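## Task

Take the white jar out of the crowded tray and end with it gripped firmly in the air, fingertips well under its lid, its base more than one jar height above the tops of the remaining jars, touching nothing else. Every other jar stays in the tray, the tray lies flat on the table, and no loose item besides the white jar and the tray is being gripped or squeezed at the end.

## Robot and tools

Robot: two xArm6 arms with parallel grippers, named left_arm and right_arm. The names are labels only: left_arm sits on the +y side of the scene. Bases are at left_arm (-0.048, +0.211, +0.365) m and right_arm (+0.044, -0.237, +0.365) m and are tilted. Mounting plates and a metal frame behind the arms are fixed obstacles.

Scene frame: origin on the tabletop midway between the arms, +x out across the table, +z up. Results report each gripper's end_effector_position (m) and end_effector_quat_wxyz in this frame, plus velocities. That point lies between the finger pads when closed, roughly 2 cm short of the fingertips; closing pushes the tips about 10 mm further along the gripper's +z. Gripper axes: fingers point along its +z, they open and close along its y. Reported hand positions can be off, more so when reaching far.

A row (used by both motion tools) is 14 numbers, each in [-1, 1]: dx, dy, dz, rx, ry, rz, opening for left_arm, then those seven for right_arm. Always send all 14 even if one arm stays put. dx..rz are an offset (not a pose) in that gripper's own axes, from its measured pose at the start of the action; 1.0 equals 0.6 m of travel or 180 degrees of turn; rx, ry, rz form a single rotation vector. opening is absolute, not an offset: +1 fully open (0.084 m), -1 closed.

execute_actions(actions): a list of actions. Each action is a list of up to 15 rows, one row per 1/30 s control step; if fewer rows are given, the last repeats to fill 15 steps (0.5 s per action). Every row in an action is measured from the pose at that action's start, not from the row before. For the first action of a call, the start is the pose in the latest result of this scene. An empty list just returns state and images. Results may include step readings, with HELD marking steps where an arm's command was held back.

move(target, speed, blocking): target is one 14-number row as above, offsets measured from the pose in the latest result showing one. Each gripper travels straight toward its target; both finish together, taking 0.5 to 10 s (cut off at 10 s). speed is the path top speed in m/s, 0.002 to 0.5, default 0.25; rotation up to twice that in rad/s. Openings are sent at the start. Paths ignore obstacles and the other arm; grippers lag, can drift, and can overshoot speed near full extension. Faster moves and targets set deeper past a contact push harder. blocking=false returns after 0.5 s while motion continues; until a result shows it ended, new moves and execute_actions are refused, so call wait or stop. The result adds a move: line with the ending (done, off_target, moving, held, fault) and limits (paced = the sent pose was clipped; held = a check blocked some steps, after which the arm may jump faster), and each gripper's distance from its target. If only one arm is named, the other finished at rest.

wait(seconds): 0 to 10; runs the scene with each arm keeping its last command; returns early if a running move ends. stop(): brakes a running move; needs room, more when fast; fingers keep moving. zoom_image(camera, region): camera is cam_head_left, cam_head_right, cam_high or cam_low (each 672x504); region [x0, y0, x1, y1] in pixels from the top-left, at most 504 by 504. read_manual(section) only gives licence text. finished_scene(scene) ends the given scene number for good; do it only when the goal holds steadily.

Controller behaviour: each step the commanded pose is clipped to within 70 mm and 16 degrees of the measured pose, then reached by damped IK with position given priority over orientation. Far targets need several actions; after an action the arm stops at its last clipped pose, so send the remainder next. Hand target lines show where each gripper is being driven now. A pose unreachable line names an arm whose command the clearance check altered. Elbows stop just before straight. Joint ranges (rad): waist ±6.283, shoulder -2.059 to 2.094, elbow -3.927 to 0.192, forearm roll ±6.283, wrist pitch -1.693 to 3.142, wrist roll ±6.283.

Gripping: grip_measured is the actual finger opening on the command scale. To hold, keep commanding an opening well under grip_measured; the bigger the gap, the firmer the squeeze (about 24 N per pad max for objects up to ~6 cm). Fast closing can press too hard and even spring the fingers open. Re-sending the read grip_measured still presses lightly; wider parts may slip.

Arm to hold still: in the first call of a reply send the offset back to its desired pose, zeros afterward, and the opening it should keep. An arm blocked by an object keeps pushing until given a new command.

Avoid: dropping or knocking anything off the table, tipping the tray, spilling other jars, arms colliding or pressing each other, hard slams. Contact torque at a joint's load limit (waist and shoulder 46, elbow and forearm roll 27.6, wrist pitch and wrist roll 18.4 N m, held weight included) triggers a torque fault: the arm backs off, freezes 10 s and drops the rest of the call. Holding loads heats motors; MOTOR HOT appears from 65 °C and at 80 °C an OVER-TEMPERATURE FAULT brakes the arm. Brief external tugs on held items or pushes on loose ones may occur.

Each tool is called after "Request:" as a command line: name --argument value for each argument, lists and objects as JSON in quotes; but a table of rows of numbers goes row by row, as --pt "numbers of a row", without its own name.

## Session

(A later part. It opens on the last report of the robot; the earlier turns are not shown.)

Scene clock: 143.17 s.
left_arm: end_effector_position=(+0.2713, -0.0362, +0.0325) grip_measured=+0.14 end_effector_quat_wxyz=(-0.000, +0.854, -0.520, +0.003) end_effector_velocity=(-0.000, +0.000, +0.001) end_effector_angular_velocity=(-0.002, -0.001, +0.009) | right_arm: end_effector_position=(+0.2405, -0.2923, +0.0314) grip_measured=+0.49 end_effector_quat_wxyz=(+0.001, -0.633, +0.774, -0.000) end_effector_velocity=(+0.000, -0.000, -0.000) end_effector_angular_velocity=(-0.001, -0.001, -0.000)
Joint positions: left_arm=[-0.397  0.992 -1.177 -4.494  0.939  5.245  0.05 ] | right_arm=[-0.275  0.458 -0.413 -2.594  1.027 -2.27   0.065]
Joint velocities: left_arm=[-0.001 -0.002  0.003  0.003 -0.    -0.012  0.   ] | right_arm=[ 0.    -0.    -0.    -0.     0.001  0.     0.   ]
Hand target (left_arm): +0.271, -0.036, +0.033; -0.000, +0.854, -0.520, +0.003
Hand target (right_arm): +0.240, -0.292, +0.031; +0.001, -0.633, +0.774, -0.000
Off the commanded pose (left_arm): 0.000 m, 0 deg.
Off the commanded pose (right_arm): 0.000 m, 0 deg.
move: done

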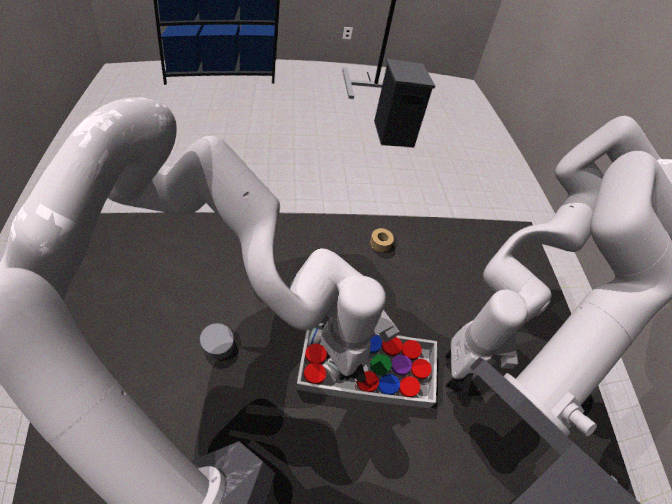

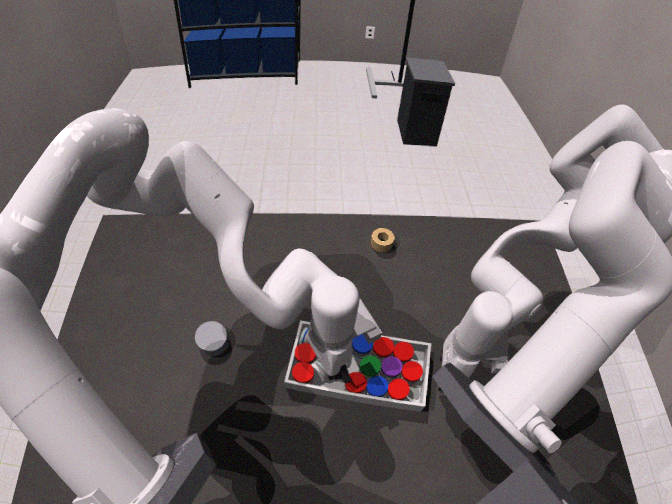

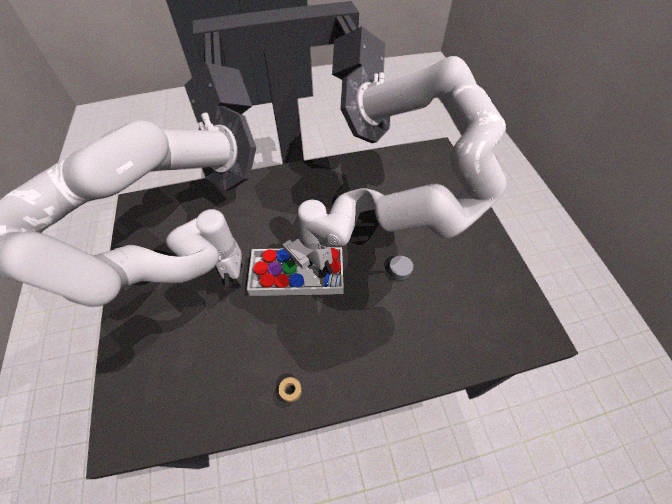

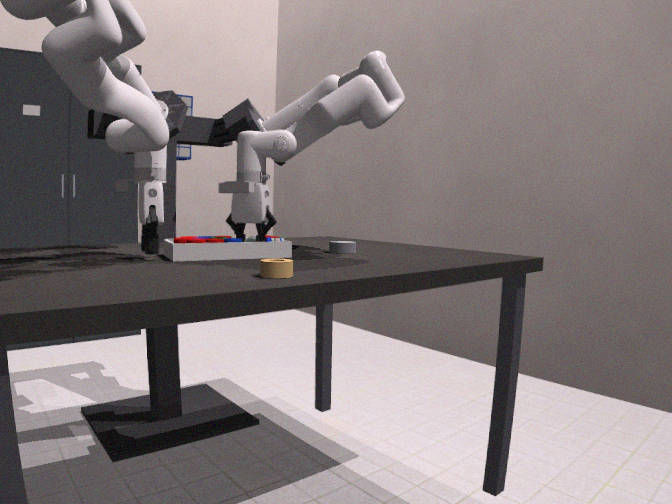

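Request:
move --target '[0.003,0,0,0,0,0,-1,0,0,0,0,0,0,0.5]'

Request:
move --target '[0.005,0,-0.1,0,0,0,-1,0,0,0,0,0,0,0.5]' --speed 0.1

Request:
move --target '[0,-0.15,-0.2,0,0,-0.95,-1,0,0,0,0,0,0,0.5]' --speed 0.5

Request:
move --target '[0,0,-0.05,0,-0.27,0,-1,0,0,0,0,0,0,0.5]' --speed 0.35

Request:
zoom_image --camera "cam_low" --region '[200,110,360,270]'

Scene clock: 148.73 s.
left_arm: end_effector_position=(+0.2715, -0.0377, +0.0325) grip_measured=+0.06 end_effector_quat_wxyz=(-0.000, +0.854, -0.520, +0.003) end_effector_velocity=(-0.001, -0.000, -0.000) end_effector_angular_velocity=(+0.000, +0.001, -0.001) | right_arm: end_effector_position=(+0.2405, -0.2923, +0.0314) grip_measured=+0.49 end_effector_quat_wxyz=(+0.001, -0.633, +0.774, -0.000) end_effector_velocity=(+0.000, +0.000, +0.000) end_effector_angular_velocity=(+0.001, -0.000, +0.000)
Joint positions: left_arm=[-0.399  0.995 -1.182 -4.498  0.939  5.248  0.047] | right_arm=[-0.275  0.458 -0.413 -2.594  1.027 -2.27   0.065]
Joint velocities: left_arm=[-0.     0.002 -0.001 -0.001  0.     0.     0.   ] | right_arm=[ 0.001  0.    -0.     0.    -0.     0.    -0.   ]
Hand target (left_arm): +0.272, -0.038, +0.033; -0.000, +0.854, -0.520, +0.003
Hand target (right_arm): +0.240, -0.292, +0.031; +0.001, -0.633, +0.774, -0.000
Off the commanded pose (left_arm): 0.001 m, 0 deg.
Off the commanded pose (right_arm): 0.000 m, 0 deg.
move: done

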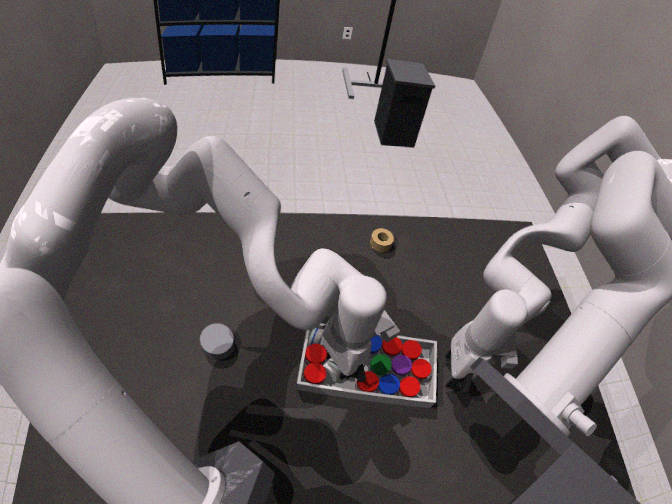

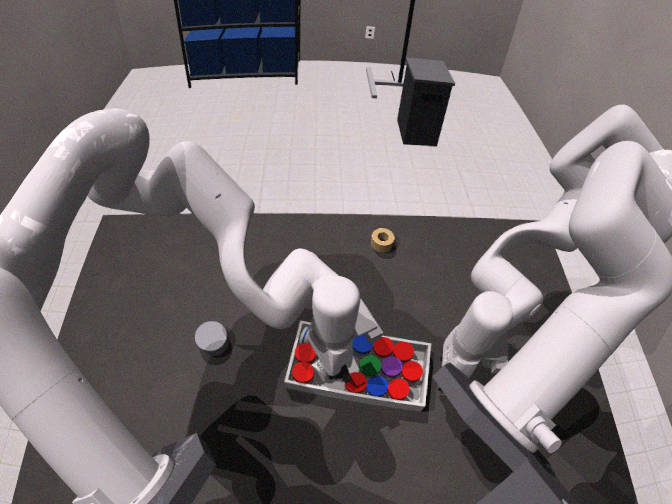

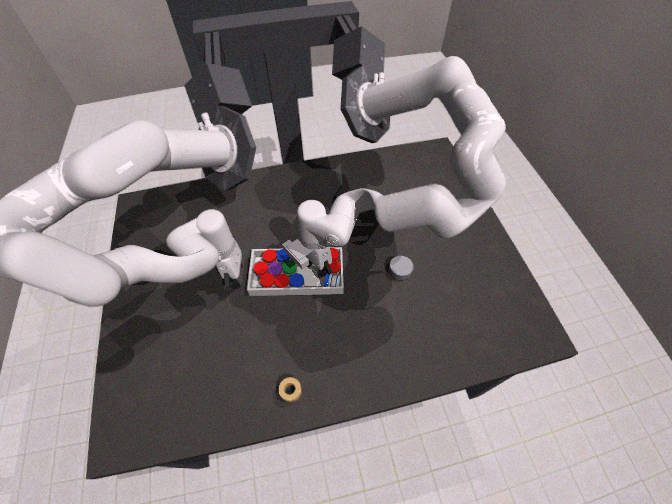

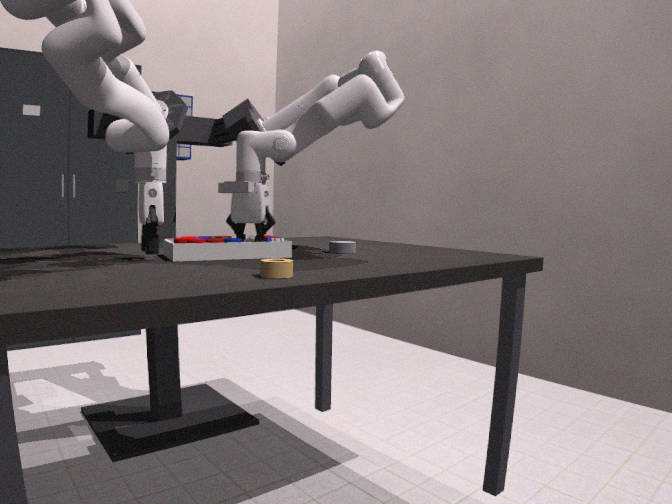

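Scene clock: 150.07 s.
left_arm: end_effector_position=(+0.2723, -0.0397, +0.0922) grip_measured=+0.06 end_effector_quat_wxyz=(-0.001, +0.854, -0.520, +0.002) end_effector_velocity=(+0.001, -0.001, +0.000) end_effector_angular_velocity=(-0.004, -0.001, -0.001) | right_arm: end_effector_position=(+0.2405, -0.2923, +0.0314) grip_measured=+0.49 end_effector_quat_wxyz=(+0.001, -0.633, +0.774, -0.000) end_effector_velocity=(-0.000, -0.000, -0.000) end_effector_angular_velocity=(-0.000, +0.001, -0.000)
Joint positions: left_arm=[-0.521  0.877 -1.071 -4.627  0.961  5.262  0.046] | right_arm=[-0.275  0.458 -0.413 -2.594  1.027 -2.27   0.065]
Joint velocities: left_arm=[-0.001  0.001 -0.003  0.002 -0.002  0.001 -0.   ] | right_arm=[-0.001  0.    -0.     0.    -0.    -0.     0.   ]
Hand target (left_arm): +0.273, -0.040, +0.092; -0.000, +0.854, -0.520, +0.003
Hand target (right_arm): +0.240, -0.292, +0.031; +0.001, -0.633, +0.774, -0.000
Off the commanded pose (left_arm): 0.001 m, 0 deg.
Off the commanded pose (right_arm): 0.000 m, 0 deg.
move: done

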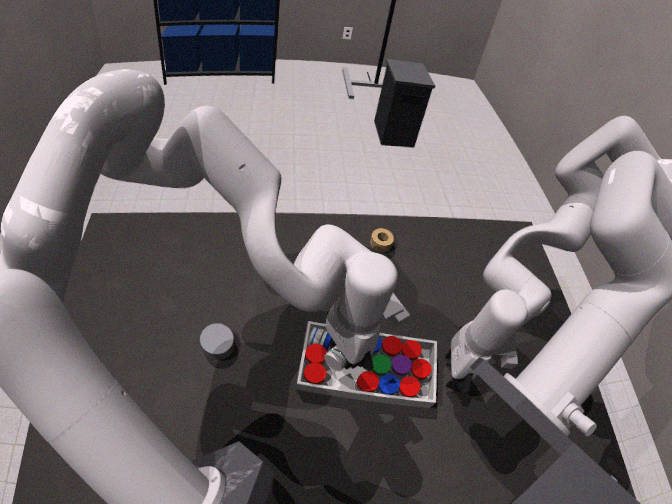

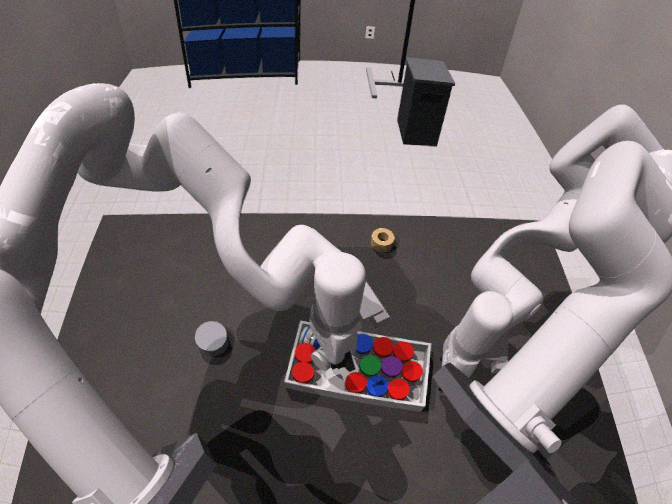

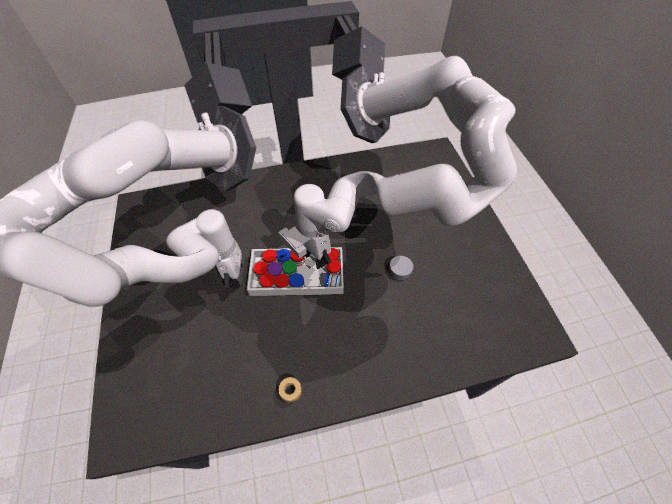

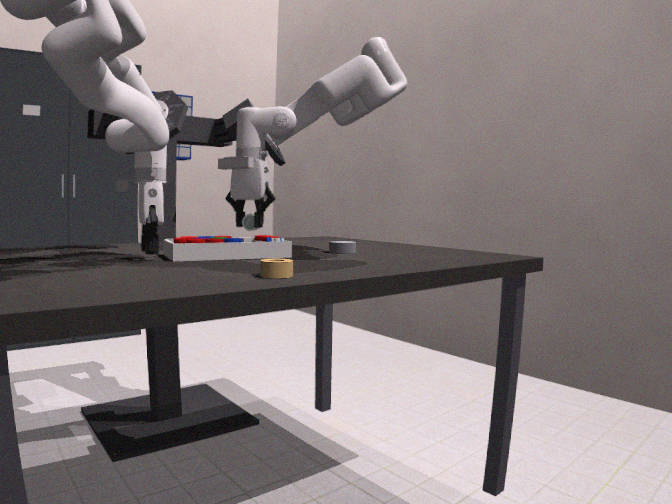

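Scene clock: 153.67 s.
left_arm: end_effector_position=(+0.3516, +0.0020, +0.2123) grip_measured=+0.06 end_effector_quat_wxyz=(+0.002, +0.586, +0.810, +0.001) end_effector_velocity=(+0.002, -0.000, +0.001) end_effector_angular_velocity=(-0.002, -0.005, +0.011) | right_arm: end_effector_position=(+0.2405, -0.2923, +0.0314) grip_measured=+0.49 end_effector_quat_wxyz=(+0.001, -0.633, +0.774, -0.000) end_effector_velocity=(-0.001, +0.000, +0.000) end_effector_angular_velocity=(+0.001, +0.002, +0.001)
Joint positions: left_arm=[-0.668  0.481 -0.92  -4.926  1.023  2.566  0.046] | right_arm=[-0.275  0.458 -0.413 -2.594  1.027 -2.27   0.065]
Joint velocities: left_arm=[-0.002 -0.003 -0.     0.003  0.001 -0.012 -0.   ] | right_arm=[-0.     0.     0.002 -0.001 -0.    -0.     0.   ]
Hand target (left_arm): +0.352, +0.002, +0.212; +0.002, +0.586, +0.811, +0.001
Hand target (right_arm): +0.240, -0.292, +0.031; +0.001, -0.633, +0.774, -0.000
Off the commanded pose (left_arm): 0.000 m, 0 deg.
Off the commanded pose (right_arm): 0.000 m, 0 deg.
move: done

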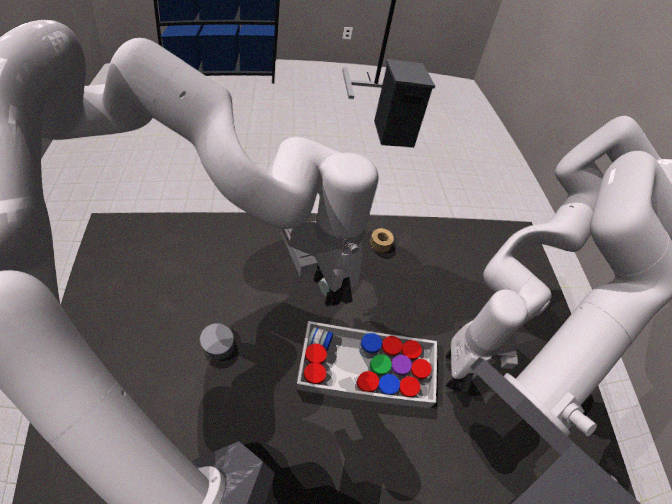

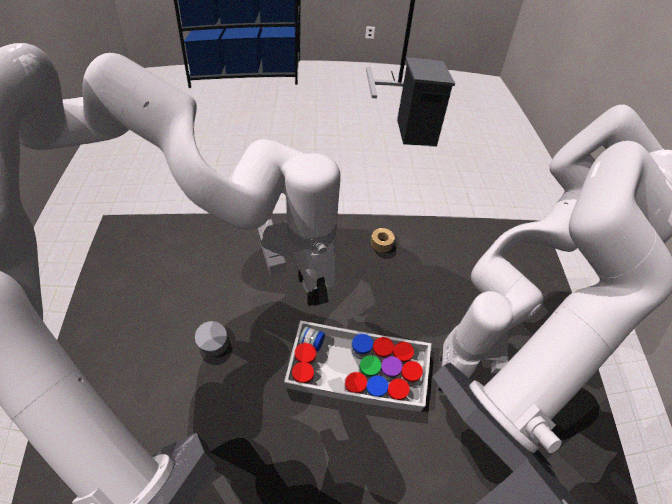

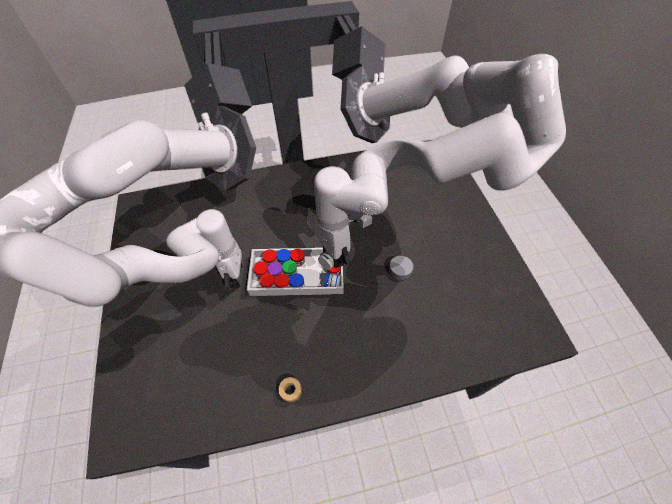

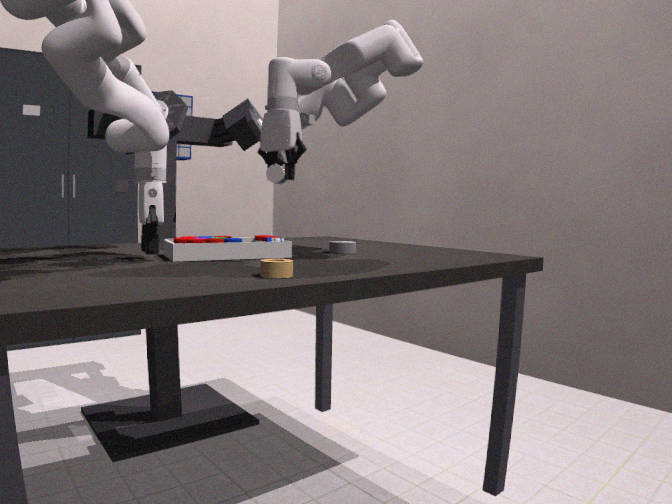

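Scene clock: 155.67 s.
left_arm: end_effector_position=(+0.3519, +0.0014, +0.2425) grip_measured=+0.06 end_effector_quat_wxyz=(+0.335, +0.534, +0.738, -0.241) end_effector_velocity=(+0.000, -0.000, -0.000) end_effector_angular_velocity=(-0.010, -0.005, +0.003) | right_arm: end_effector_position=(+0.2405, -0.2923, +0.0314) grip_measured=+0.49 end_effector_quat_wxyz=(+0.001, -0.633, +0.774, -0.000) end_effector_velocity=(-0.000, -0.000, +0.000) end_effector_angular_velocity=(-0.000, -0.000, +0.000)
Joint positions: left_arm=[-0.368  0.189 -0.637 -3.385  0.421  1.496  0.046] | right_arm=[-0.275  0.458 -0.413 -2.594  1.027 -2.27   0.065]
Joint velocities: left_arm=[ 0.001  0.001  0.003  0.03   0.007 -0.028 -0.   ] | right_arm=[ 0.     0.     0.     0.     0.001 -0.    -0.   ]
Hand target (left_arm): +0.352, +0.001, +0.242; +0.336, +0.534, +0.738, -0.242
Hand target (right_arm): +0.240, -0.292, +0.031; +0.001, -0.633, +0.774, -0.000
Off the commanded pose (left_arm): 0.001 m, 0 deg.
Off the commanded pose (right_arm): 0.000 m, 0 deg.
move: done

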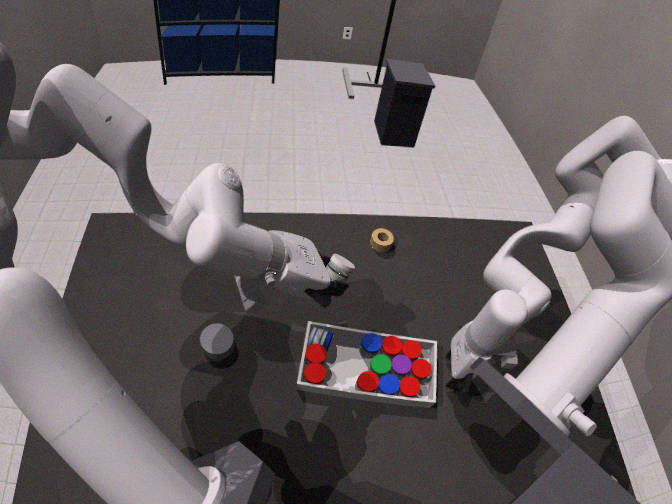

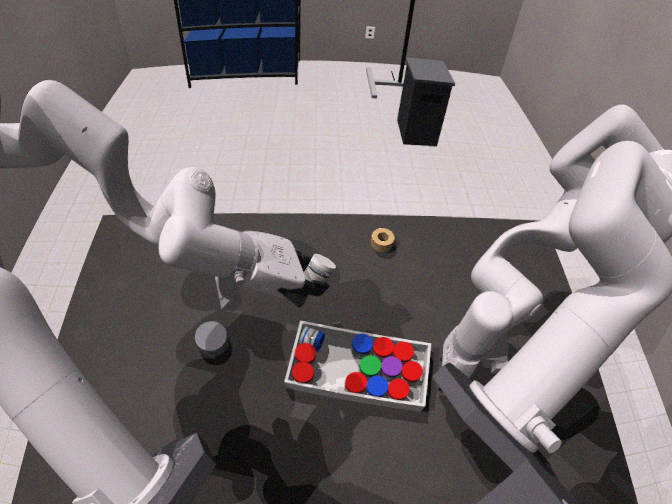

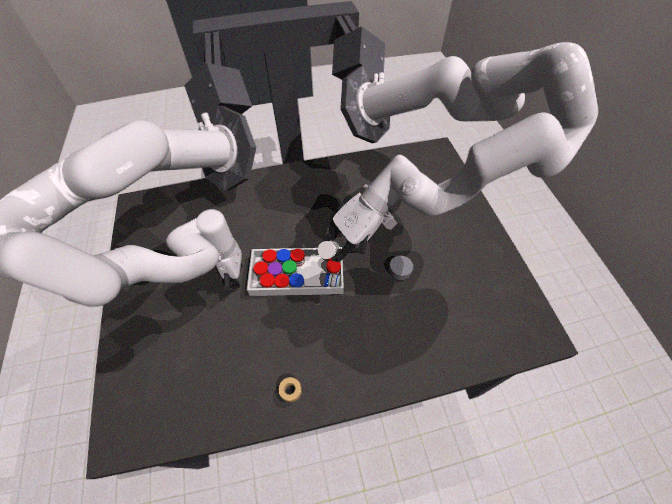

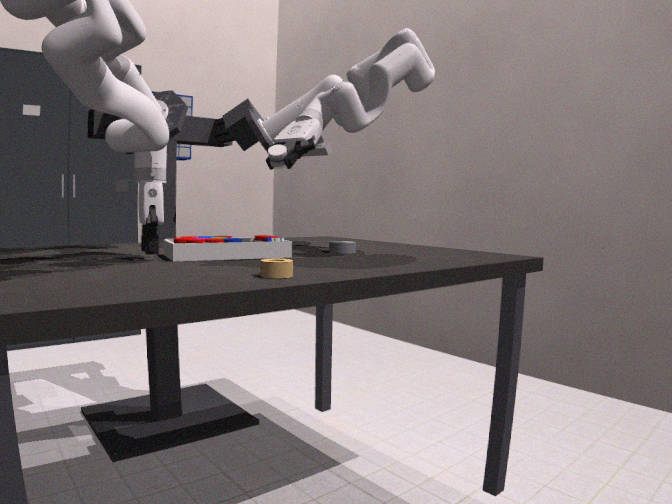

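Region (200, 110, 360, 270) of cam_low's 672x504 image, scaled by 3.150, with more detail than that image has.

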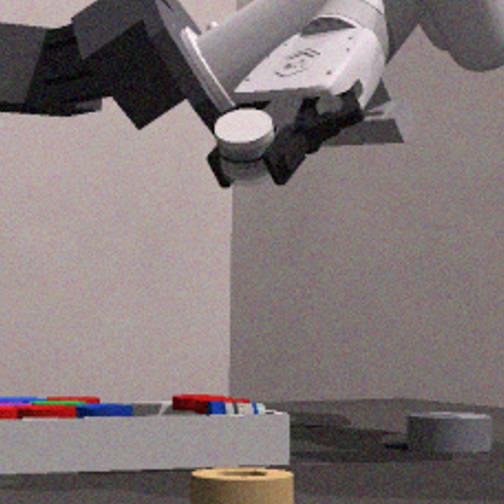

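Request:
finished_scene --scene 1

The scene is finished: the task was done.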